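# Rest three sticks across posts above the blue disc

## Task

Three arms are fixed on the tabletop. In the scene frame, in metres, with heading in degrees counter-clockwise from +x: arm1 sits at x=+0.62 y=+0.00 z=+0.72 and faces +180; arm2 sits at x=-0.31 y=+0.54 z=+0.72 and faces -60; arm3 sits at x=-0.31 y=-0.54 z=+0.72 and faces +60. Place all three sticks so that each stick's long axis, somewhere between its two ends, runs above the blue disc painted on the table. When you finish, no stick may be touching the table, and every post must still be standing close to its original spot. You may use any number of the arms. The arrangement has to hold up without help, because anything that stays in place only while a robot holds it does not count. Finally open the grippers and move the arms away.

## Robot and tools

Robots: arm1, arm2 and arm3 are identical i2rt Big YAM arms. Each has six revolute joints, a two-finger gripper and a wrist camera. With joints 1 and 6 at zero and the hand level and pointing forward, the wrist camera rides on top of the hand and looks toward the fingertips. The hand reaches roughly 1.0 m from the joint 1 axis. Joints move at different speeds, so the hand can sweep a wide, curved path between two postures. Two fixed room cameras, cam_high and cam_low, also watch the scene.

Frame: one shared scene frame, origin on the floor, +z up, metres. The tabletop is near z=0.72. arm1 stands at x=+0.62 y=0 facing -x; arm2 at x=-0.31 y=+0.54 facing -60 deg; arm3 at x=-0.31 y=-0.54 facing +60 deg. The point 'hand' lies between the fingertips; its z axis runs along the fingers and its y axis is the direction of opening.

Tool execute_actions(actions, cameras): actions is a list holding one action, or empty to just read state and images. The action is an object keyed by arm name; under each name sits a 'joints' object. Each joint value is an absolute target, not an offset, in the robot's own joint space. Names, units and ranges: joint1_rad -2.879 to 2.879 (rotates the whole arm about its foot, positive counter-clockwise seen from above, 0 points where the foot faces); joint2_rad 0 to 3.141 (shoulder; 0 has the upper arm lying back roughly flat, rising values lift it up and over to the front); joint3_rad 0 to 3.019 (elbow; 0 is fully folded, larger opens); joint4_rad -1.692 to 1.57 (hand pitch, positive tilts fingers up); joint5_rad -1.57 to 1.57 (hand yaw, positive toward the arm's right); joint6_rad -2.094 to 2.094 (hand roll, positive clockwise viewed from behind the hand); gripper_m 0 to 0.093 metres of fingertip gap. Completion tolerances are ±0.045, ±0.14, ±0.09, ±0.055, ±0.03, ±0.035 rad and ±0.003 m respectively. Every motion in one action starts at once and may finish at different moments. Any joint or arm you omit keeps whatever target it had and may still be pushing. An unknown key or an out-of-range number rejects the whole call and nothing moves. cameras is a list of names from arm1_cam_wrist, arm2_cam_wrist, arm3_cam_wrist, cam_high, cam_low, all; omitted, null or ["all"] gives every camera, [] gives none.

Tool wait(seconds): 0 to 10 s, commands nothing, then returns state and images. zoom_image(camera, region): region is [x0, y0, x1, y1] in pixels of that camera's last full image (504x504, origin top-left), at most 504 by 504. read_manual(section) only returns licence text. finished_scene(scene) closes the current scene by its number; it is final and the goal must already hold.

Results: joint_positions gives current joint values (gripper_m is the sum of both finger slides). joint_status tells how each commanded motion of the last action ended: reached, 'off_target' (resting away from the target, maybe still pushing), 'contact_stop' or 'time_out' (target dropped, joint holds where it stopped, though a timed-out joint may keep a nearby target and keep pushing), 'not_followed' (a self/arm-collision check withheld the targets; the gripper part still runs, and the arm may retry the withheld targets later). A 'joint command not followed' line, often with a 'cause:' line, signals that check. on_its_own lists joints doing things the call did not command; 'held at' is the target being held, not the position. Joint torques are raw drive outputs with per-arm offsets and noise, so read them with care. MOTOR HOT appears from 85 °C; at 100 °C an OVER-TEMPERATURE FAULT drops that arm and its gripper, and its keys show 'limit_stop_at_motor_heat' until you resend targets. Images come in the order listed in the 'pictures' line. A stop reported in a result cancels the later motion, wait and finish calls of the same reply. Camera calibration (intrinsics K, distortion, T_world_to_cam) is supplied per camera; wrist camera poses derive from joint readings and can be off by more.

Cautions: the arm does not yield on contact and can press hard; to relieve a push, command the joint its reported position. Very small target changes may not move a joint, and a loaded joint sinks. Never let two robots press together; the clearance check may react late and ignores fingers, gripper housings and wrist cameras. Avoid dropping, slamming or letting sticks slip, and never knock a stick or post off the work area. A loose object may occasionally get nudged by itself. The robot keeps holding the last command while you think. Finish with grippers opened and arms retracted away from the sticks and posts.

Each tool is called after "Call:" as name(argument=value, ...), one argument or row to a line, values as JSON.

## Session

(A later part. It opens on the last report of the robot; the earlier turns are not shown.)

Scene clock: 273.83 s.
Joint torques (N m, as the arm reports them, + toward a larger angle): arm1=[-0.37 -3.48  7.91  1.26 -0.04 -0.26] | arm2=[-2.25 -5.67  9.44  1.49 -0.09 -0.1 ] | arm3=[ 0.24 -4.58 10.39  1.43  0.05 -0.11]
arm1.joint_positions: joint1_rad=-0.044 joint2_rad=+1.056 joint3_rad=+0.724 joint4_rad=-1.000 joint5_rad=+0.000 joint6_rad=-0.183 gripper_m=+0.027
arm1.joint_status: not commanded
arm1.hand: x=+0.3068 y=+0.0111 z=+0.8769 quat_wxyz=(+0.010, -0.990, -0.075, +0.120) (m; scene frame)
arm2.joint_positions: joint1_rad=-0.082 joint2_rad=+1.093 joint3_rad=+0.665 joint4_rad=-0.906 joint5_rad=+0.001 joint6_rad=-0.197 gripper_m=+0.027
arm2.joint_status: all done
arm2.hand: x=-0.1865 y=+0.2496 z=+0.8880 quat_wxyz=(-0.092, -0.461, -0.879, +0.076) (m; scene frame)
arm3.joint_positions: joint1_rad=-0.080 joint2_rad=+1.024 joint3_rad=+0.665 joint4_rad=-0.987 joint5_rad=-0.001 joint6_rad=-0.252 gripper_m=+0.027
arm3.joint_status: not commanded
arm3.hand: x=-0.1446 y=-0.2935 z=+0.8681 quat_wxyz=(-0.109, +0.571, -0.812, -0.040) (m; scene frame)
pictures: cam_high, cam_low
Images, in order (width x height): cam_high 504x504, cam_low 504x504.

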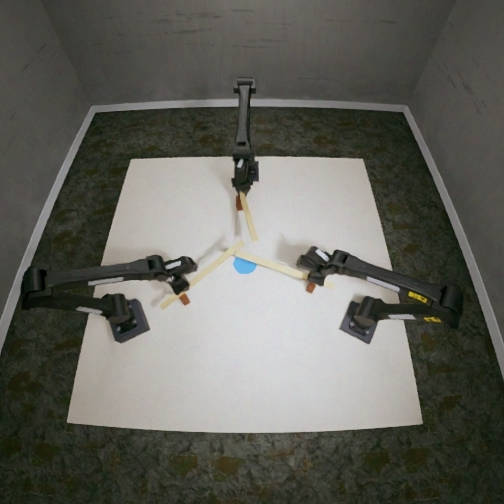

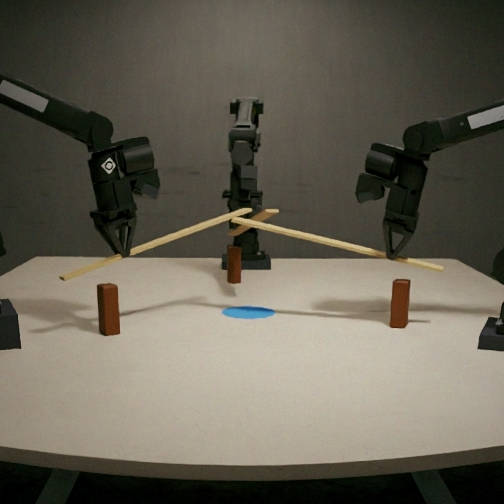

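Call:
execute_actions(
  actions=[
    {"arm1":{"joints":{"joint1_rad":0.004,"joint2_rad":1.265,"joint3_rad":0.895,"joint4_rad":-0.94,"joint6_rad":-0.16}},"arm2":{"joints":{"joint2_rad":1.308,"joint3_rad":0.846,"joint4_rad":-0.85}},"arm3":{"joints":{"joint1_rad":-0.018,"joint2_rad":1.205,"joint3_rad":0.808,"joint4_rad":-0.912,"joint6_rad":-0.2}}},
  ],
  cameras=["cam_high","cam_low"],
)

Call:
zoom_image(
  camera="cam_high",
  region=[150, 170, 360, 320],
)

Call:
zoom_image(
  camera="cam_low",
  region=[50, 180, 460, 340],
)

Scene clock: 297.33 s.
Joint torques (N m, as the arm reports them, + toward a larger angle): arm1=[-0.73 -6.71 11.67  0.94 -0.04  0.04] | arm2=[-2.26 -8.39 12.02  1.16 -0.08 -0.1 ] | arm3=[ 0.44 -6.78 13.72  1.16  0.03  0.07]
arm1.joint_positions: joint1_rad=+0.002 joint2_rad=+1.280 joint3_rad=+0.835 joint4_rad=-0.952 joint5_rad=+0.000 joint6_rad=-0.177 gripper_m=+0.027
arm1.joint_status: all done
arm1.hand: x=+0.2548 y=-0.0043 z=+0.8530 quat_wxyz=(+0.005, -0.992, -0.095, +0.089) (m; scene frame)
arm2.joint_positions: joint1_rad=-0.082 joint2_rad=+1.307 joint3_rad=+0.807 joint4_rad=-0.858 joint5_rad=+0.001 joint6_rad=-0.198 gripper_m=+0.027
arm2.joint_status: all done
arm2.hand: x=-0.1616 y=+0.1919 z=+0.8782 quat_wxyz=(-0.083, -0.461, -0.881, +0.069) (m; scene frame)
arm3.joint_positions: joint1_rad=-0.024 joint2_rad=+1.212 joint3_rad=+0.757 joint4_rad=-0.934 joint5_rad=+0.000 joint6_rad=-0.209 gripper_m=+0.027
arm3.joint_status: all done
arm3.hand: x=-0.1353 y=-0.2461 z=+0.8524 quat_wxyz=(-0.088, +0.578, -0.810, -0.036) (m; scene frame)
pictures: cam_high, cam_low
Images, in order (width x height): cam_high 504x504, cam_low 504x504.

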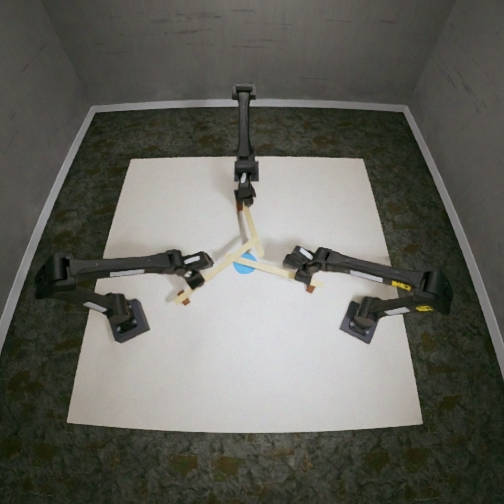

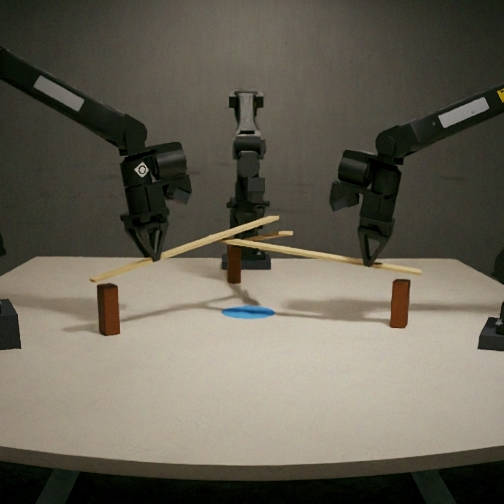

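Region (150, 170, 360, 320) of cam_high's 504x504 image, scaled by 2.400, with more detail than that image has; it fills the top 360 rows of this view, and the rest is white.

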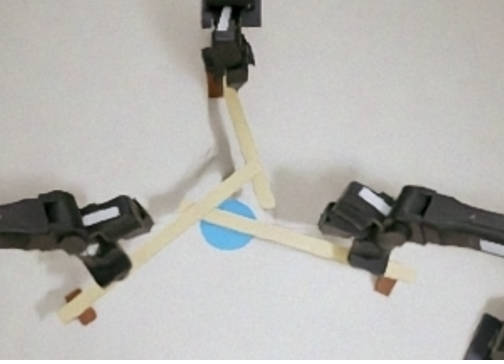

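Region (50, 180, 460, 340) of cam_low's 504x504 image, scaled by 1.229, with more detail than that image has; it fills the top 197 rows of this view, and the rest is white.

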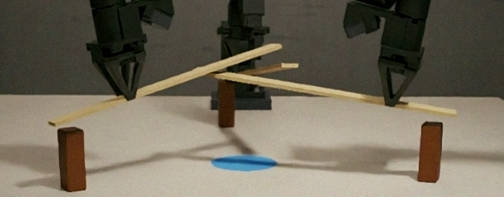

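Call:
execute_actions(
  actions=[
    {"arm2":{"joints":{"joint3_rad":0.97,"joint4_rad":-0.94}}},
  ],
  cameras=[],
)

Call:
execute_actions(
  actions=[
    {"arm3":{"joints":{"joint1_rad":-0.08,"joint2_rad":1.0,"joint3_rad":0.665,"joint4_rad":-0.96,"joint6_rad":-0.25}}},
  ],
  cameras=["cam_high","cam_low"],
)

Call:
zoom_image(
  camera="cam_high",
  region=[150, 170, 360, 320],
)

Call:
zoom_image(
  camera="cam_low",
  region=[50, 180, 460, 340],
)

Scene clock: 313.03 s.
Joint torques (N m, as the arm reports them, + toward a larger angle): arm1=[-0.64 -6.52 11.73  0.94 -0.04  0.04] | arm2=[-2.3  -8.77 12.68  0.62 -0.1  -0.09] | arm3=[ 0.84 -6.25 13.72  1.24  0.04  0.07]
arm1.joint_positions: joint1_rad=+0.002 joint2_rad=+1.280 joint3_rad=+0.835 joint4_rad=-0.952 joint5_rad=+0.000 joint6_rad=-0.177 gripper_m=+0.027
arm1.joint_status: not commanded
arm1.hand: x=+0.2548 y=-0.0043 z=+0.8530 quat_wxyz=(+0.005, -0.992, -0.095, +0.089) (m; scene frame)
arm2.joint_positions: joint1_rad=-0.082 joint2_rad=+1.307 joint3_rad=+0.931 joint4_rad=-0.932 joint5_rad=+0.001 joint6_rad=-0.198 gripper_m=+0.027
arm2.joint_status: all done
arm2.hand: x=-0.1490 y=+0.1628 z=+0.9239 quat_wxyz=(-0.102, -0.460, -0.878, +0.085) (m; scene frame)
arm3.joint_positions: joint1_rad=-0.024 joint2_rad=+1.212 joint3_rad=+0.757 joint4_rad=-0.934 joint5_rad=+0.000 joint6_rad=-0.208 gripper_m=+0.027
arm3.joint_status: not commanded
arm3.hand: x=-0.1353 y=-0.2461 z=+0.8524 quat_wxyz=(-0.088, +0.578, -0.811, -0.036) (m; scene frame)
pictures: none
No camera images: the call's "cameras" was empty. Leave "cameras" out to get every camera's image.

Scene clock: 313.93 s.
Joint torques (N m, as the arm reports them, + toward a larger angle): arm1=[-0.72 -6.67 11.66  0.95 -0.04  0.03] | arm2=[-2.2  -9.   12.68  0.65 -0.09 -0.09] | arm3=[-0.1  -3.16 11.01  0.46 -0.01 -0.14]
arm1.joint_positions: joint1_rad=+0.002 joint2_rad=+1.280 joint3_rad=+0.835 joint4_rad=-0.952 joint5_rad=+0.000 joint6_rad=-0.177 gripper_m=+0.027
arm1.joint_status: not commanded
arm1.hand: x=+0.2548 y=-0.0043 z=+0.8530 quat_wxyz=(+0.005, -0.992, -0.095, +0.089) (m; scene frame)
arm2.joint_positions: joint1_rad=-0.082 joint2_rad=+1.307 joint3_rad=+0.931 joint4_rad=-0.932 joint5_rad=+0.001 joint6_rad=-0.198 gripper_m=+0.027
arm2.joint_status: not commanded
arm2.hand: x=-0.1490 y=+0.1628 z=+0.9239 quat_wxyz=(-0.102, -0.460, -0.878, +0.085) (m; scene frame)
arm3.joint_positions: joint1_rad=-0.076 joint2_rad=+1.002 joint3_rad=+0.653 joint4_rad=-0.953 joint5_rad=+0.000 joint6_rad=-0.238 gripper_m=+0.027
arm3.joint_status: all done
arm3.hand: x=-0.1433 y=-0.2897 z=+0.8712 quat_wxyz=(-0.129, +0.566, -0.813, -0.048) (m; scene frame)
pictures: cam_high, cam_low
Images, in order (width x height): cam_high 504x504, cam_low 504x504.

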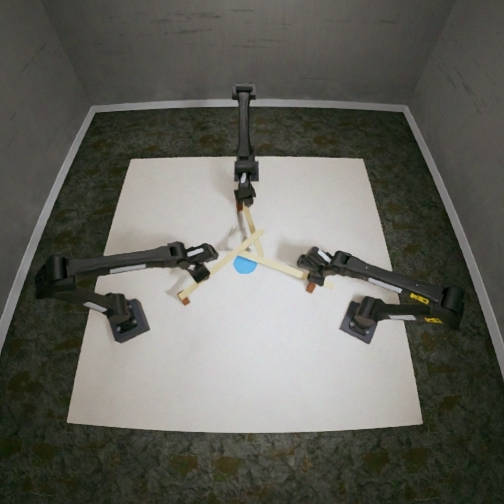

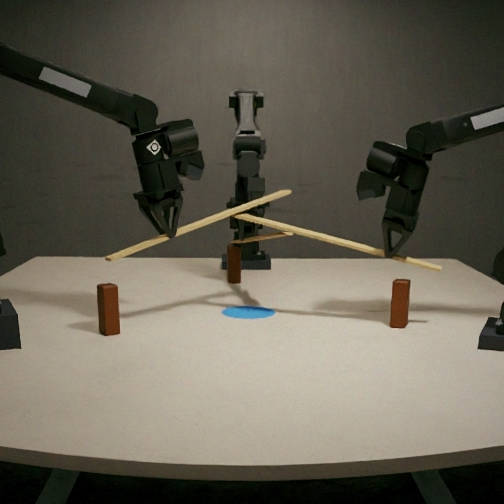

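Region (150, 170, 360, 320) of cam_high's 504x504 image, scaled by 2.400, with more detail than that image has; it fills the top 360 rows of this view, and the rest is white.

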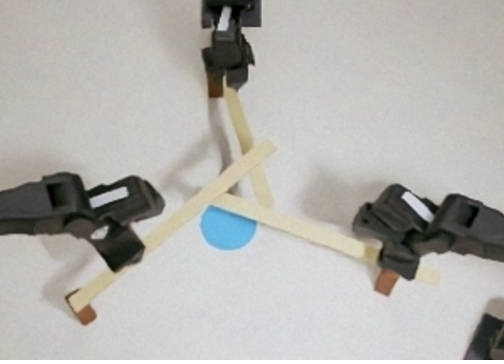

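Region (50, 180, 460, 340) of cam_low's 504x504 image, scaled by 1.229, with more detail than that image has; it fills the top 197 rows of this view, and the rest is white.

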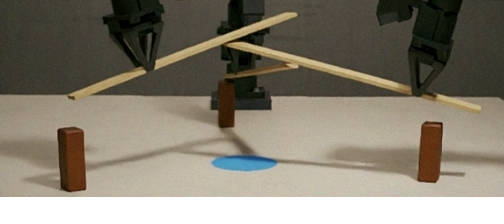

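Call:
execute_actions(
  actions=[
    {"arm1":{"joints":{"joint2_rad":1.15,"joint3_rad":0.775,"joint4_rad":-1.0}}},
  ],
  cameras=["cam_high"],
)

Call:
zoom_image(
  camera="cam_high",
  region=[150, 170, 360, 320],
)

Scene clock: 339.67 s.
Joint torques (N m, as the arm reports them, + toward a larger angle): arm1=[-0.72 -4.28  7.62  0.27 -0.04  0.04] | arm2=[-2.19 -9.   12.65  0.61 -0.1  -0.09] | arm3=[-0.6  -4.26 10.97  0.47  0.02 -0.1 ]
arm1.joint_positions: joint1_rad=+0.002 joint2_rad=+1.148 joint3_rad=+0.776 joint4_rad=-0.993 joint5_rad=+0.000 joint6_rad=-0.177 gripper_m=+0.027
arm1.joint_status: all done
arm1.hand: x=+0.2859 y=-0.0037 z=+0.8710 quat_wxyz=(+0.006, -0.990, -0.095, +0.104) (m; scene frame)
arm2.joint_positions: joint1_rad=-0.082 joint2_rad=+1.307 joint3_rad=+0.931 joint4_rad=-0.932 joint5_rad=+0.001 joint6_rad=-0.198 gripper_m=+0.027
arm2.joint_status: not commanded
arm2.hand: x=-0.1490 y=+0.1628 z=+0.9239 quat_wxyz=(-0.102, -0.460, -0.878, +0.085) (m; scene frame)
arm3.joint_positions: joint1_rad=-0.076 joint2_rad=+1.002 joint3_rad=+0.653 joint4_rad=-0.953 joint5_rad=+0.000 joint6_rad=-0.238 gripper_m=+0.027
arm3.joint_status: not commanded
arm3.hand: x=-0.1433 y=-0.2897 z=+0.8712 quat_wxyz=(-0.129, +0.566, -0.813, -0.048) (m; scene frame)
pictures: cam_high
Images, in order (width x height): cam_high 504x504.

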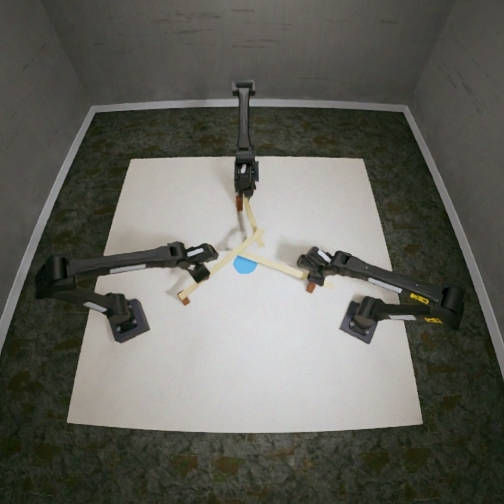

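Region (150, 170, 360, 320) of cam_high's 504x504 image, scaled by 2.400, with more detail than that image has; it fills the top 360 rows of this view, and the rest is white.

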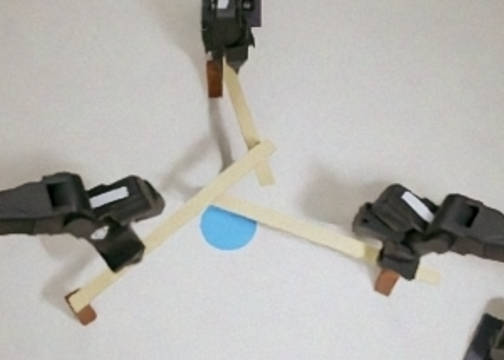

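Call:
execute_actions(
  actions=[
    {"arm1":{"joints":{"joint1_rad":-0.045,"joint3_rad":0.86}}},
  ],
  cameras=["cam_low"],
)

Scene clock: 348.83 s.
Joint torques (N m, as the arm reports them, + toward a larger angle): arm1=[-0.95 -4.24 12.68  0.32 -0.04  0.02] | arm2=[-2.34 -9.02 12.63  0.64 -0.1  -0.09] | arm3=[-0.14 -4.44 10.9   0.44  0.04 -0.06]
arm1.joint_positions: joint1_rad=-0.044 joint2_rad=+1.148 joint3_rad=+0.791 joint4_rad=-0.993 joint5_rad=+0.000 joint6_rad=-0.176 gripper_m=+0.027
arm1.joint_status: all done
arm1.hand: x=+0.2805 y=+0.0118 z=+0.8770 quat_wxyz=(+0.009, -0.991, -0.072, +0.112) (m; scene frame)
arm2.joint_positions: joint1_rad=-0.082 joint2_rad=+1.307 joint3_rad=+0.931 joint4_rad=-0.932 joint5_rad=+0.001 joint6_rad=-0.198 gripper_m=+0.027
arm2.joint_status: not commanded
arm2.hand: x=-0.1490 y=+0.1628 z=+0.9239 quat_wxyz=(-0.102, -0.460, -0.878, +0.085) (m; scene frame)
arm3.joint_positions: joint1_rad=-0.076 joint2_rad=+1.002 joint3_rad=+0.653 joint4_rad=-0.953 joint5_rad=+0.000 joint6_rad=-0.238 gripper_m=+0.027
arm3.joint_status: not commanded
arm3.hand: x=-0.1433 y=-0.2897 z=+0.8712 quat_wxyz=(-0.129, +0.566, -0.813, -0.048) (m; scene frame)
pictures: cam_low
Images, in order (width x height): cam_low 504x504.

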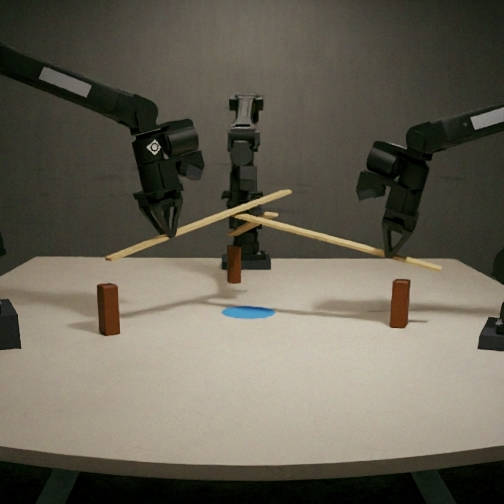

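Call:
execute_actions(
  actions=[
    {"arm1":{"joints":{"joint3_rad":0.905}}},
  ],
  cameras=["cam_low"],
)

Scene clock: 355.13 s.
Joint torques (N m, as the arm reports them, + toward a larger angle): arm1=[-1.07 -4.66 12.53  0.41 -0.04  0.02] | arm2=[-2.38 -8.94 12.64  0.63 -0.1  -0.09] | arm3=[-0.25 -4.13 10.8   0.28  0.   -0.14]
arm1.joint_positions: joint1_rad=-0.044 joint2_rad=+1.149 joint3_rad=+0.840 joint4_rad=-0.994 joint5_rad=+0.000 joint6_rad=-0.176 gripper_m=+0.027
arm1.joint_status: all done
arm1.hand: x=+0.2629 y=+0.0124 z=+0.8972 quat_wxyz=(+0.011, -0.988, -0.071, +0.135) (m; scene frame)
arm2.joint_positions: joint1_rad=-0.082 joint2_rad=+1.307 joint3_rad=+0.931 joint4_rad=-0.932 joint5_rad=+0.001 joint6_rad=-0.198 gripper_m=+0.027
arm2.joint_status: not commanded
arm2.hand: x=-0.1490 y=+0.1628 z=+0.9239 quat_wxyz=(-0.102, -0.460, -0.878, +0.085) (m; scene frame)
arm3.joint_positions: joint1_rad=-0.076 joint2_rad=+1.002 joint3_rad=+0.653 joint4_rad=-0.953 joint5_rad=+0.000 joint6_rad=-0.238 gripper_m=+0.027
arm3.joint_status: not commanded
arm3.hand: x=-0.1433 y=-0.2897 z=+0.8712 quat_wxyz=(-0.129, +0.566, -0.813, -0.048) (m; scene frame)
pictures: cam_low
Images, in order (width x height): cam_low 504x504.

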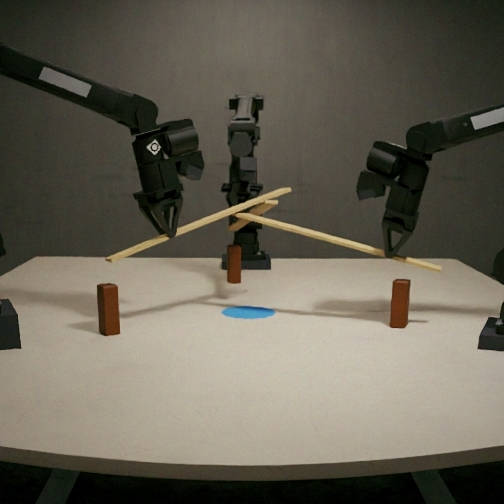

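Call:
execute_actions(
  actions=[
    {"arm1":{"joints":{"joint1_rad":-0.005,"joint2_rad":1.26,"joint3_rad":0.99,"joint4_rad":-0.955,"joint6_rad":-0.15}}},
  ],
  cameras=["cam_low","cam_high"],
)

Call:
zoom_image(
  camera="cam_high",
  region=[150, 170, 360, 320],
)

Call:
zoom_image(
  camera="cam_low",
  region=[150, 160, 350, 300],
)

Scene clock: 362.87 s.
Joint torques (N m, as the arm reports them, + toward a larger angle): arm1=[-0.67 -6.57 12.15  1.11 -0.04  0.04] | arm2=[-2.24 -8.94 12.66  0.62 -0.1  -0.09] | arm3=[ 0.47 -4.12 11.07  0.34 -0.03 -0.19]
arm1.joint_positions: joint1_rad=-0.007 joint2_rad=+1.270 joint3_rad=+0.929 joint4_rad=-0.968 joint5_rad=+0.000 joint6_rad=-0.167 gripper_m=+0.027
arm1.joint_status: all done
arm1.hand: x=+0.2223 y=-0.0009 z=+0.8941 quat_wxyz=(+0.008, -0.988, -0.085, +0.132) (m; scene frame)
arm2.joint_positions: joint1_rad=-0.082 joint2_rad=+1.307 joint3_rad=+0.931 joint4_rad=-0.932 joint5_rad=+0.001 joint6_rad=-0.198 gripper_m=+0.027
arm2.joint_status: not commanded
arm2.hand: x=-0.1490 y=+0.1628 z=+0.9239 quat_wxyz=(-0.102, -0.460, -0.878, +0.085) (m; scene frame)
arm3.joint_positions: joint1_rad=-0.076 joint2_rad=+1.002 joint3_rad=+0.653 joint4_rad=-0.953 joint5_rad=+0.000 joint6_rad=-0.238 gripper_m=+0.027
arm3.joint_status: not commanded
arm3.hand: x=-0.1433 y=-0.2897 z=+0.8712 quat_wxyz=(-0.129, +0.566, -0.813, -0.048) (m; scene frame)
pictures: cam_high, cam_low
Images, in order (width x height): cam_high 504x504, cam_low 504x504.

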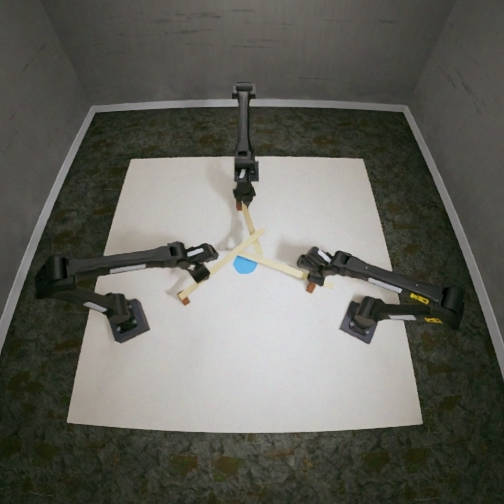

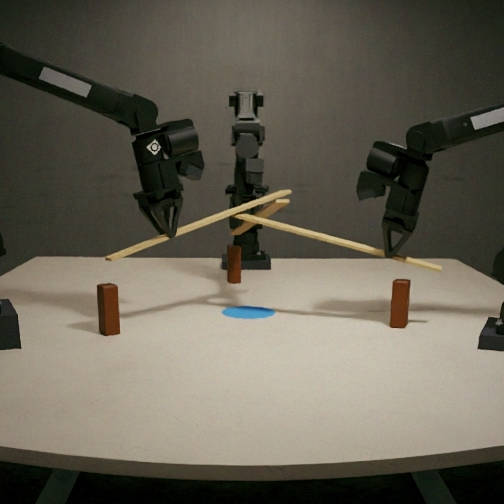

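Region (150, 170, 360, 320) of cam_high's 504x504 image, scaled by 2.400, with more detail than that image has; it fills the top 360 rows of this view, and the rest is white.

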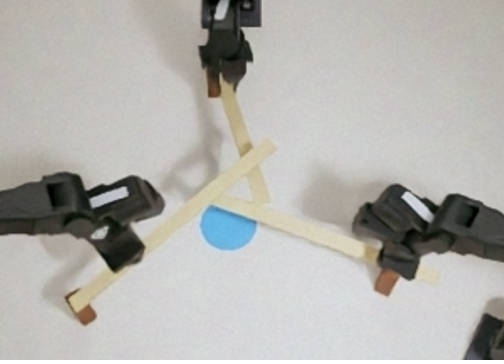

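Region (150, 160, 350, 300) of cam_low's 504x504 image, scaled by 2.520, with more detail than that image has; it fills the top 353 rows of this view, and the rest is white.

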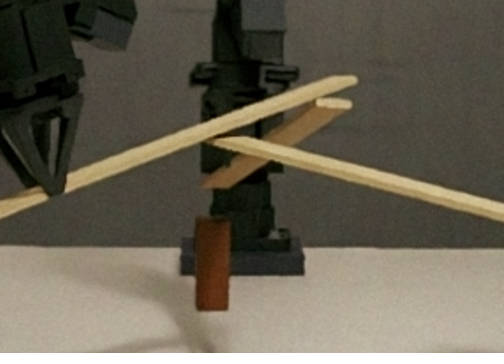

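Call:
execute_actions(
  actions=[
    {"arm1":{"joints":{"joint6_rad":-0.09}},"arm3":{"joints":{"joint6_rad":-0.13}},"arm2":{"joints":{"joint6_rad":-0.24}}},
  ],
  cameras=["cam_low","cam_high"],
)

Call:
zoom_image(
  camera="cam_high",
  region=[150, 170, 360, 320],
)

Scene clock: 392.13 s.
Joint torques (N m, as the arm reports them, + toward a larger angle): arm1=[-0.64 -6.66 12.16  1.1  -0.03  0.04] | arm2=[-2.31 -8.93 12.66  0.62 -0.1  -0.12] | arm3=[-0.19 -4.02 10.79  0.43  0.08  0.11]
arm1.joint_positions: joint1_rad=-0.007 joint2_rad=+1.270 joint3_rad=+0.929 joint4_rad=-0.968 joint5_rad=+0.000 joint6_rad=-0.107 gripper_m=+0.027
arm1.joint_status: all done
arm1.hand: x=+0.2223 y=-0.0009 z=+0.8941 quat_wxyz=(+0.004, -0.990, -0.055, +0.132) (m; scene frame)
arm2.joint_positions: joint1_rad=-0.082 joint2_rad=+1.307 joint3_rad=+0.931 joint4_rad=-0.932 joint5_rad=+0.001 joint6_rad=-0.233 gripper_m=+0.027
arm2.joint_status: all done
arm2.hand: x=-0.1490 y=+0.1628 z=+0.9239 quat_wxyz=(-0.100, -0.445, -0.886, +0.086) (m; scene frame)
arm3.joint_positions: joint1_rad=-0.076 joint2_rad=+1.002 joint3_rad=+0.653 joint4_rad=-0.953 joint5_rad=+0.000 joint6_rad=-0.144 gripper_m=+0.027
arm3.joint_status: all done
arm3.hand: x=-0.1433 y=-0.2897 z=+0.8712 quat_wxyz=(-0.127, +0.527, -0.839, -0.054) (m; scene frame)
pictures: cam_high, cam_low
Images, in order (width x height): cam_high 504x504, cam_low 504x504.

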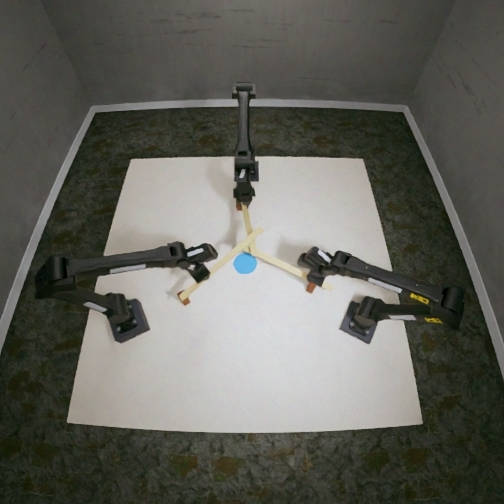

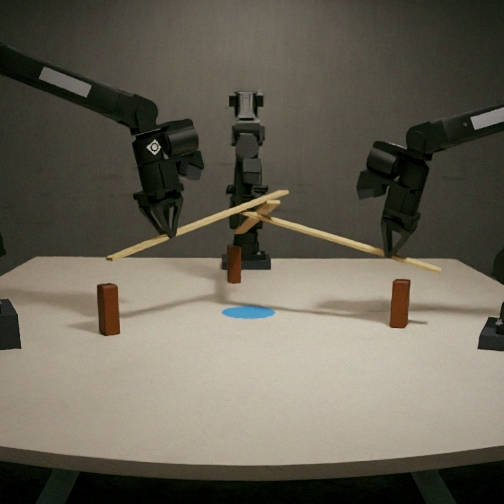

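Region (150, 170, 360, 320) of cam_high's 504x504 image, scaled by 2.400, with more detail than that image has; it fills the top 360 rows of this view, and the rest is white.

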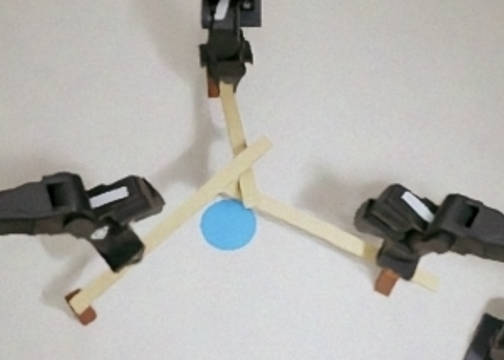

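Call:
zoom_image(
  camera="cam_high",
  region=[215, 215, 285, 265],
)

Call:
zoom_image(
  camera="cam_low",
  region=[200, 170, 320, 260],
)

Region (215, 215, 285, 265) of cam_high's 504x504 image, scaled by 7.200, with more detail than that image has; it fills the top 360 rows of this view, and the rest is white.

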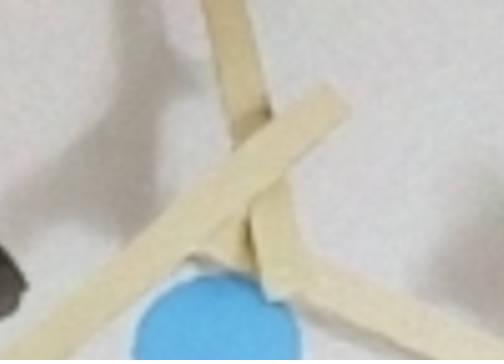

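Region (200, 170, 320, 260) of cam_low's 504x504 image, scaled by 4.200, with more detail than that image has; it fills the top 378 rows of this view, and the rest is white.

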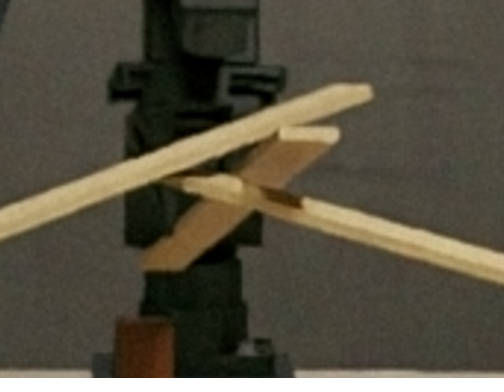

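Call:
execute_actions(
  actions=[
    {"arm3":{"joints":{"joint6_rad":-0.32}}},
  ],
  cameras=["cam_high"],
)

Call:
zoom_image(
  camera="cam_high",
  region=[190, 200, 310, 290],
)

Scene clock: 406.00 s.
Joint torques (N m, as the arm reports them, + toward a larger angle): arm1=[-0.75 -6.6  12.18  1.12 -0.03  0.03] | arm2=[-2.32 -9.01 12.64  0.61 -0.1  -0.11] | arm3=[ 0.35 -3.29 10.8   0.16  0.02 -0.14]
arm1.joint_positions: joint1_rad=-0.007 joint2_rad=+1.270 joint3_rad=+0.929 joint4_rad=-0.968 joint5_rad=+0.000 joint6_rad=-0.107 gripper_m=+0.027
arm1.joint_status: not commanded
arm1.hand: x=+0.2223 y=-0.0009 z=+0.8941 quat_wxyz=(+0.004, -0.990, -0.055, +0.132) (m; scene frame)
arm2.joint_positions: joint1_rad=-0.082 joint2_rad=+1.307 joint3_rad=+0.931 joint4_rad=-0.932 joint5_rad=+0.001 joint6_rad=-0.233 gripper_m=+0.027
arm2.joint_status: not commanded
arm2.hand: x=-0.1490 y=+0.1628 z=+0.9239 quat_wxyz=(-0.100, -0.445, -0.886, +0.086) (m; scene frame)
arm3.joint_positions: joint1_rad=-0.076 joint2_rad=+1.002 joint3_rad=+0.653 joint4_rad=-0.953 joint5_rad=+0.000 joint6_rad=-0.306 gripper_m=+0.027
arm3.joint_status: all done
arm3.hand: x=-0.1433 y=-0.2897 z=+0.8712 quat_wxyz=(-0.131, +0.593, -0.793, -0.044) (m; scene frame)
pictures: cam_high
Images, in order (width x height): cam_high 504x504.

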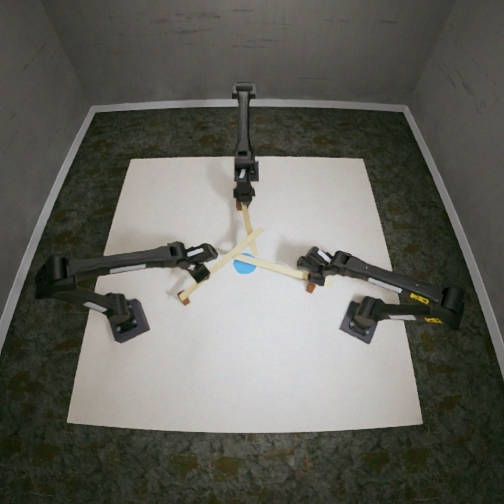

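Region (190, 200, 310, 290) of cam_high's 504x504 image, scaled by 4.200, with more detail than that image has; it fills the top 378 rows of this view, and the rest is white.

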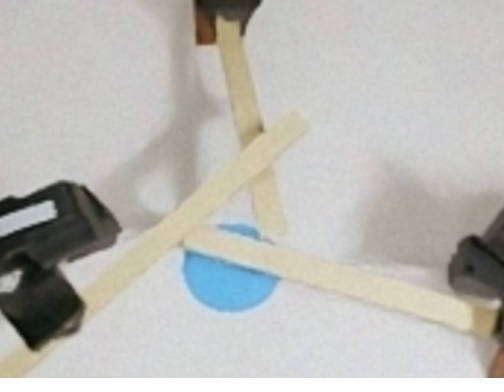

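Call:
execute_actions(
  actions=[
    {"arm3":{"joints":{"joint2_rad":0.9,"joint3_rad":0.605,"joint4_rad":-0.98}}},
  ],
  cameras=["cam_high"],
)

Call:
zoom_image(
  camera="cam_high",
  region=[190, 200, 310, 290],
)

Scene clock: 413.90 s.
Joint torques (N m, as the arm reports them, + toward a larger angle): arm1=[-0.7  -6.62 12.17  1.13 -0.03  0.04] | arm2=[-2.29 -9.09 12.7   0.63 -0.1  -0.11] | arm3=[ 0.29 -3.04 11.17  0.35  0.02 -0.06]
arm1.joint_positions: joint1_rad=-0.007 joint2_rad=+1.270 joint3_rad=+0.929 joint4_rad=-0.968 joint5_rad=+0.000 joint6_rad=-0.107 gripper_m=+0.027
arm1.joint_status: not commanded
arm1.hand: x=+0.2223 y=-0.0009 z=+0.8941 quat_wxyz=(+0.004, -0.990, -0.055, +0.132) (m; scene frame)
arm2.joint_positions: joint1_rad=-0.082 joint2_rad=+1.307 joint3_rad=+0.931 joint4_rad=-0.932 joint5_rad=+0.001 joint6_rad=-0.233 gripper_m=+0.027
arm2.joint_status: not commanded
arm2.hand: x=-0.1490 y=+0.1628 z=+0.9239 quat_wxyz=(-0.100, -0.445, -0.886, +0.086) (m; scene frame)
arm3.joint_positions: joint1_rad=-0.076 joint2_rad=+0.907 joint3_rad=+0.591 joint4_rad=-0.972 joint5_rad=+0.000 joint6_rad=-0.309 gripper_m=+0.027
arm3.joint_status: all done
arm3.hand: x=-0.1576 y=-0.3109 z=+0.8683 quat_wxyz=(-0.138, +0.594, -0.792, -0.046) (m; scene frame)
pictures: cam_high
Images, in order (width x height): cam_high 504x504.

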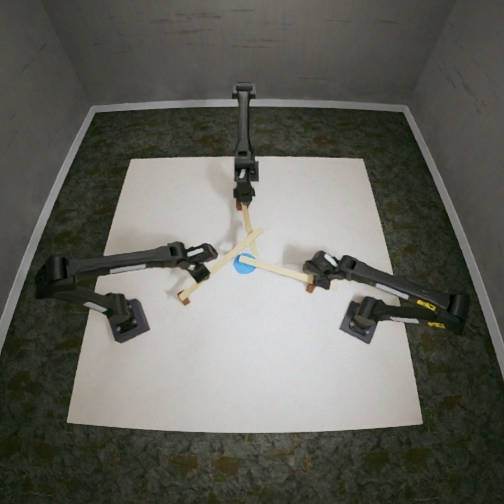

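Region (190, 200, 310, 290) of cam_high's 504x504 image, scaled by 4.200, with more detail than that image has; it fills the top 378 rows of this view, and the rest is white.

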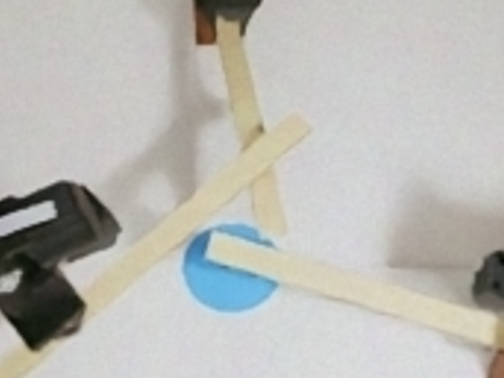

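Call:
execute_actions(
  actions=[
    {"arm2":{"joints":{"joint3_rad":0.87,"joint4_rad":-0.87}}},
  ],
  cameras=["cam_high","cam_low"],
)

Call:
zoom_image(
  camera="cam_low",
  region=[50, 170, 460, 340],
)

Call:
zoom_image(
  camera="cam_high",
  region=[150, 170, 360, 320],
)

Scene clock: 420.77 s.
Joint torques (N m, as the arm reports them, + toward a larger angle): arm1=[-0.68 -6.63 12.15  1.09 -0.04  0.04] | arm2=[-2.25 -8.49  9.59  1.44 -0.1  -0.09] | arm3=[ 0.43 -3.45 11.36  0.18 -0.04 -0.12]
arm1.joint_positions: joint1_rad=-0.007 joint2_rad=+1.270 joint3_rad=+0.929 joint4_rad=-0.968 joint5_rad=+0.000 joint6_rad=-0.107 gripper_m=+0.027
arm1.joint_status: not commanded
arm1.hand: x=+0.2223 y=-0.0009 z=+0.8941 quat_wxyz=(+0.004, -0.990, -0.055, +0.132) (m; scene frame)
arm2.joint_positions: joint1_rad=-0.082 joint2_rad=+1.307 joint3_rad=+0.863 joint4_rad=-0.884 joint5_rad=+0.001 joint6_rad=-0.235 gripper_m=+0.027
arm2.joint_status: all done
arm2.hand: x=-0.1549 y=+0.1765 z=+0.8990 quat_wxyz=(-0.092, -0.444, -0.888, +0.080) (m; scene frame)
arm3.joint_positions: joint1_rad=-0.076 joint2_rad=+0.907 joint3_rad=+0.591 joint4_rad=-0.972 joint5_rad=+0.000 joint6_rad=-0.309 gripper_m=+0.027
arm3.joint_status: not commanded
arm3.hand: x=-0.1576 y=-0.3109 z=+0.8683 quat_wxyz=(-0.138, +0.594, -0.792, -0.046) (m; scene frame)
pictures: cam_high, cam_low
Images, in order (width x height): cam_high 504x504, cam_low 504x504.

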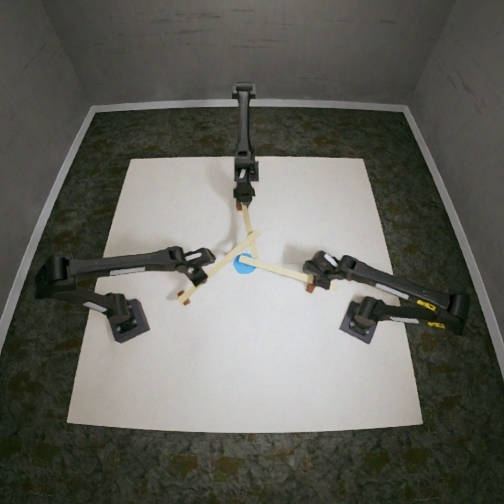

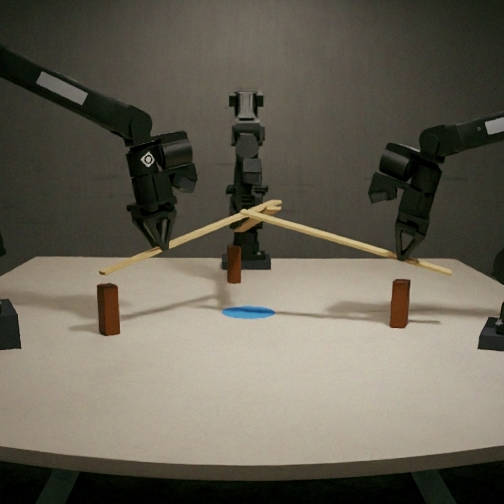

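Region (50, 170, 460, 340) of cam_low's 504x504 image, scaled by 1.229, with more detail than that image has; it fills the top 209 rows of this view, and the rest is white.

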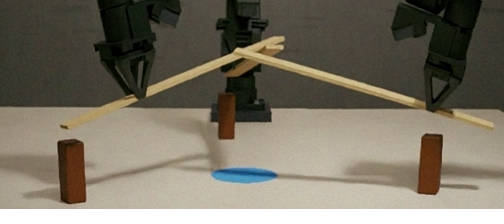

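Region (150, 170, 360, 320) of cam_high's 504x504 image, scaled by 2.400, with more detail than that image has; it fills the top 360 rows of this view, and the rest is white.

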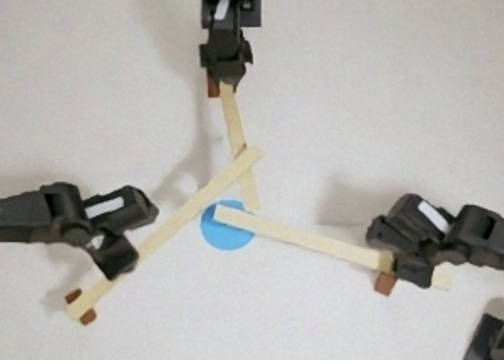

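Call:
execute_actions(
  actions=[
    {"arm3":{"joints":{"joint2_rad":1.05,"joint3_rad":0.76,"joint4_rad":-0.93}}},
  ],
  cameras=[],
)

Call:
execute_actions(
  actions=[
    {"arm3":{"joints":{"joint1_rad":-0.05,"joint2_rad":1.195,"joint3_rad":0.87,"joint4_rad":-0.89,"joint6_rad":-0.19}}},
  ],
  cameras=["cam_high","cam_low"],
)

Call:
zoom_image(
  camera="cam_low",
  region=[150, 160, 350, 300],
)

Call:
zoom_image(
  camera="cam_high",
  region=[150, 170, 360, 320],
)

Scene clock: 432.10 s.
Joint torques (N m, as the arm reports them, + toward a larger angle): arm1=[-0.72 -6.55 12.1   1.11 -0.03  0.04] | arm2=[-2.34 -8.62  9.57  1.47 -0.1  -0.08] | arm3=[ 0.13 -5.14 13.55  1.05 -0.02 -0.1 ]
arm1.joint_positions: joint1_rad=-0.007 joint2_rad=+1.270 joint3_rad=+0.929 joint4_rad=-0.968 joint5_rad=+0.000 joint6_rad=-0.107 gripper_m=+0.027
arm1.joint_status: not commanded
arm1.hand: x=+0.2223 y=-0.0009 z=+0.8941 quat_wxyz=(+0.004, -0.990, -0.055, +0.132) (m; scene frame)
arm2.joint_positions: joint1_rad=-0.082 joint2_rad=+1.307 joint3_rad=+0.863 joint4_rad=-0.884 joint5_rad=+0.001 joint6_rad=-0.235 gripper_m=+0.027
arm2.joint_status: not commanded
arm2.hand: x=-0.1549 y=+0.1765 z=+0.8990 quat_wxyz=(-0.092, -0.444, -0.888, +0.080) (m; scene frame)
arm3.joint_positions: joint1_rad=-0.076 joint2_rad=+1.052 joint3_rad=+0.714 joint4_rad=-0.947 joint5_rad=+0.000 joint6_rad=-0.309 gripper_m=+0.027
arm3.joint_status: all done
arm3.hand: x=-0.1302 y=-0.2701 z=+0.8836 quat_wxyz=(-0.139, +0.594, -0.791, -0.046) (m; scene frame)
pictures: none
No camera images: the call's "cameras" was empty. Leave "cameras" out to get every camera's image.

Scene clock: 433.10 s.
Joint torques (N m, as the arm reports them, + toward a larger angle): arm1=[-0.73 -6.47 12.17  1.13 -0.03  0.04] | arm2=[-2.31 -8.67  9.52  1.38 -0.11 -0.05] | arm3=[ 0.89 -6.9  13.73  1.3   0.03  0.25]
arm1.joint_positions: joint1_rad=-0.007 joint2_rad=+1.270 joint3_rad=+0.929 joint4_rad=-0.968 joint5_rad=+0.000 joint6_rad=-0.107 gripper_m=+0.027
arm1.joint_status: not commanded
arm1.hand: x=+0.2223 y=-0.0009 z=+0.8941 quat_wxyz=(+0.004, -0.990, -0.055, +0.132) (m; scene frame)
arm2.joint_positions: joint1_rad=-0.082 joint2_rad=+1.307 joint3_rad=+0.863 joint4_rad=-0.882 joint5_rad=+0.001 joint6_rad=-0.239 gripper_m=+0.027
arm2.joint_status: not commanded
arm2.hand: x=-0.1547 y=+0.1760 z=+0.8991 quat_wxyz=(-0.093, -0.443, -0.888, +0.081) (m; scene frame)
arm3.joint_positions: joint1_rad=-0.058 joint2_rad=+1.197 joint3_rad=+0.824 joint4_rad=-0.909 joint5_rad=+0.000 joint6_rad=-0.215 gripper_m=+0.027
arm3.joint_status: all done
arm3.hand: x=-0.1082 y=-0.2251 z=+0.8861 quat_wxyz=(-0.137, +0.563, -0.813, -0.055) (m; scene frame)
pictures: cam_high, cam_low
Images, in order (width x height): cam_high 504x504, cam_low 504x504.

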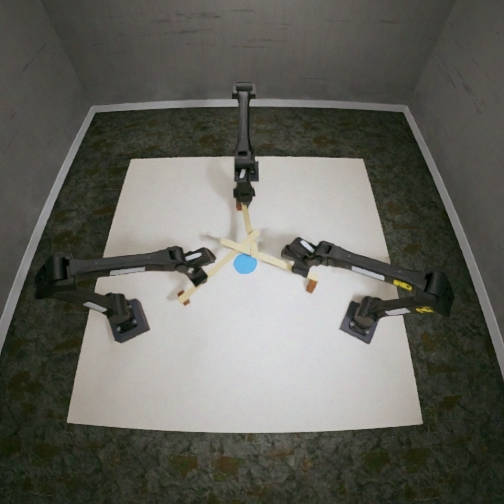

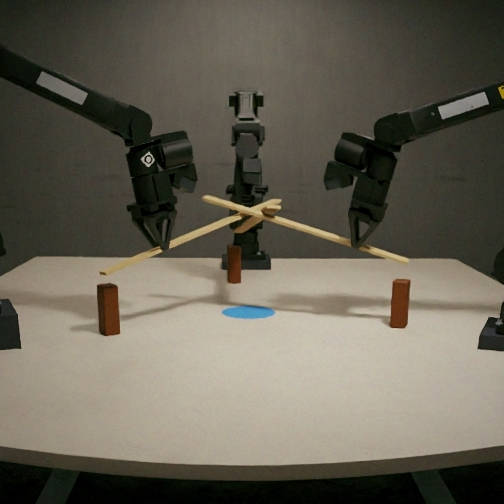

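Region (150, 160, 350, 300) of cam_low's 504x504 image, scaled by 2.520, with more detail than that image has; it fills the top 353 rows of this view, and the rest is white.

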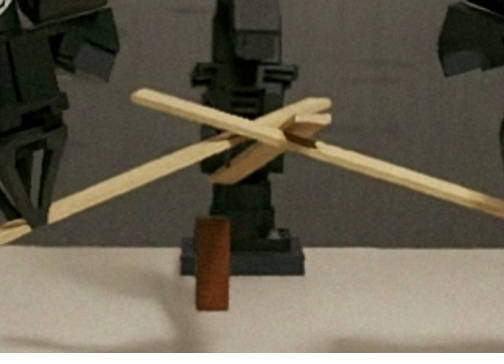

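Region (150, 170, 360, 320) of cam_high's 504x504 image, scaled by 2.400, with more detail than that image has; it fills the top 360 rows of this view, and the rest is white.

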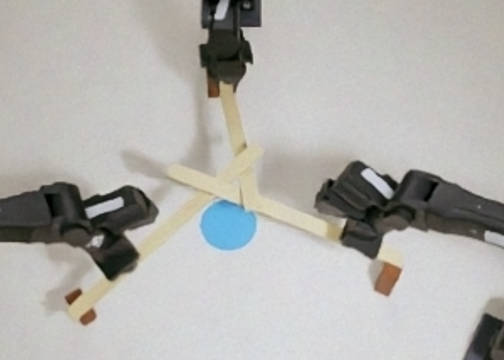

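Call:
execute_actions(
  actions=[
    {"arm3":{"joints":{"joint2_rad":1.115,"joint3_rad":0.765,"joint4_rad":-0.945}}},
  ],
)

Call:
zoom_image(
  camera="cam_high",
  region=[150, 170, 360, 320],
)

Scene clock: 444.20 s.
Joint torques (N m, as the arm reports them, + toward a larger angle): arm1=[-0.69 -6.55 12.16  1.1  -0.03  0.03] | arm2=[-2.27 -8.72  9.49  1.34 -0.1  -0.04] | arm3=[-0.04 -6.13 10.38  0.34  0.05  0.08]
arm1.joint_positions: joint1_rad=-0.007 joint2_rad=+1.270 joint3_rad=+0.929 joint4_rad=-0.968 joint5_rad=+0.000 joint6_rad=-0.107 gripper_m=+0.027
arm1.joint_status: not commanded
arm1.hand: x=+0.2223 y=-0.0009 z=+0.8941 quat_wxyz=(+0.004, -0.990, -0.055, +0.132) (m; scene frame)
arm2.joint_positions: joint1_rad=-0.082 joint2_rad=+1.307 joint3_rad=+0.863 joint4_rad=-0.882 joint5_rad=+0.001 joint6_rad=-0.239 gripper_m=+0.027
arm2.joint_status: not commanded
arm2.hand: x=-0.1547 y=+0.1760 z=+0.8991 quat_wxyz=(-0.093, -0.443, -0.888, +0.081) (m; scene frame)
arm3.joint_positions: joint1_rad=-0.058 joint2_rad=+1.127 joint3_rad=+0.755 joint4_rad=-0.936 joint5_rad=+0.000 joint6_rad=-0.204 gripper_m=+0.027
arm3.joint_status: all done
arm3.hand: x=-0.1257 y=-0.2522 z=+0.8785 quat_wxyz=(-0.126, +0.560, -0.818, -0.050) (m; scene frame)
pictures: arm1_cam_wrist, arm2_cam_wrist, arm3_cam_wrist, cam_high, cam_low
camera_calibration (this result's frames):
arm1_cam_wrist: T_world_to_cam=[[-0.104834, 0.994268, 0.0210031, 0.00839263], [0.930588, 0.0906276, 0.354673, -0.52425], [0.350737, 0.056727, -0.934754, 0.879993], [0, 0, 0, 1]] pos_world=[0.180095, -0.0107523, 1.00834]
arm2_cam_wrist: T_world_to_cam=[[-0.804949, -0.58971, 0.0655728, -0.0817177], [-0.529896, 0.764193, 0.367722, -0.539308], [-0.266959, 0.261251, -0.927621, 0.870413], [0, 0, 0, 1]] pos_world=[-0.119191, 0.136549, 1.01109]
arm3_cam_wrist: T_world_to_cam=[[0.933114, -0.354038, 0.0628818, -0.0264719], [-0.352203, -0.86465, 0.358235, -0.576656], [-0.0724582, -0.356422, -0.931511, 0.84301], [0, 0, 0, 1]] pos_world=[-0.117316, -0.207511, 0.993517]
Images, in order (width x height): arm1_cam_wrist 504x504, arm2_cam_wrist 504x504, arm3_cam_wrist 504x504, cam_high 504x504, cam_low 504x504.

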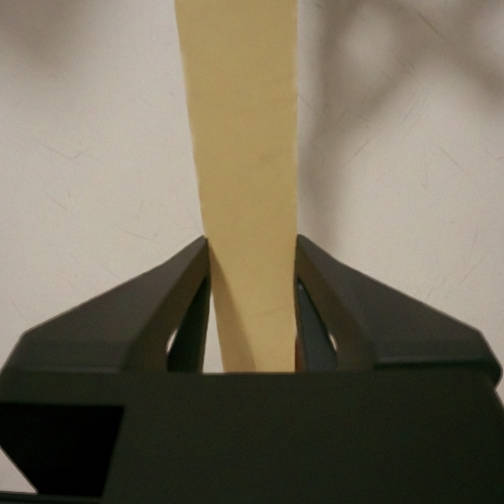

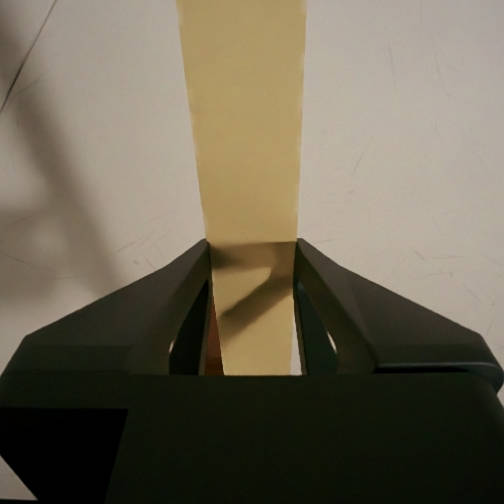

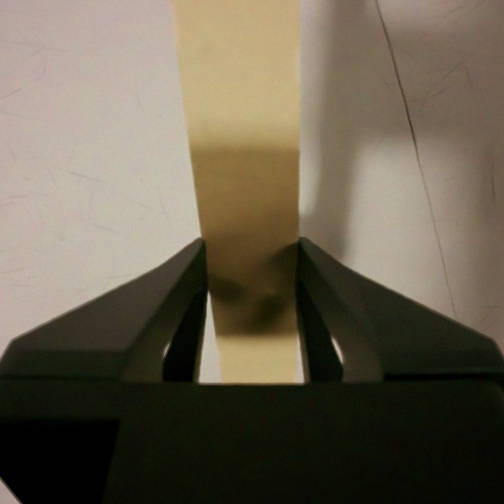

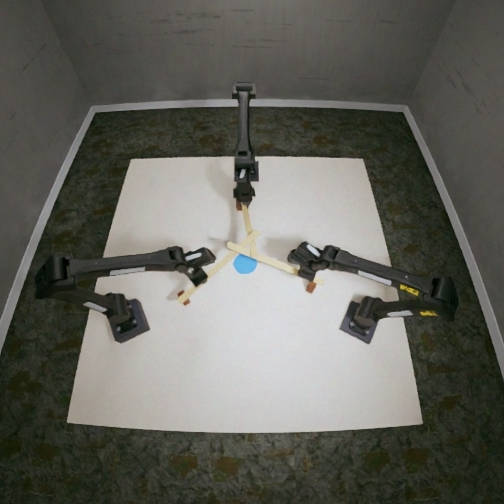

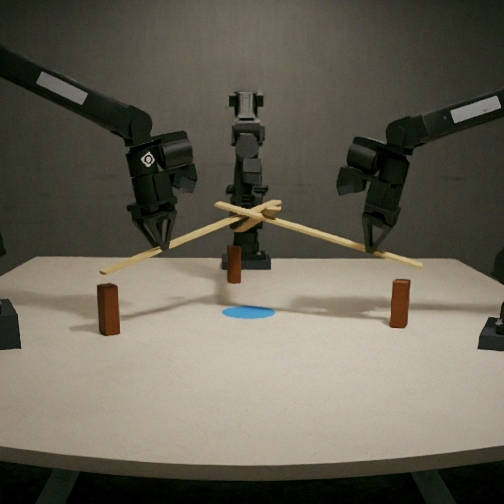

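Region (150, 170, 360, 320) of cam_high's 504x504 image, scaled by 2.400, with more detail than that image has; it fills the top 360 rows of this view, and the rest is white.

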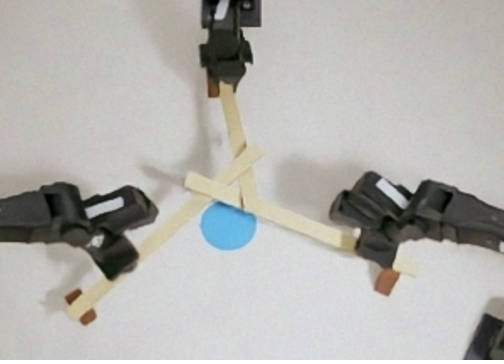

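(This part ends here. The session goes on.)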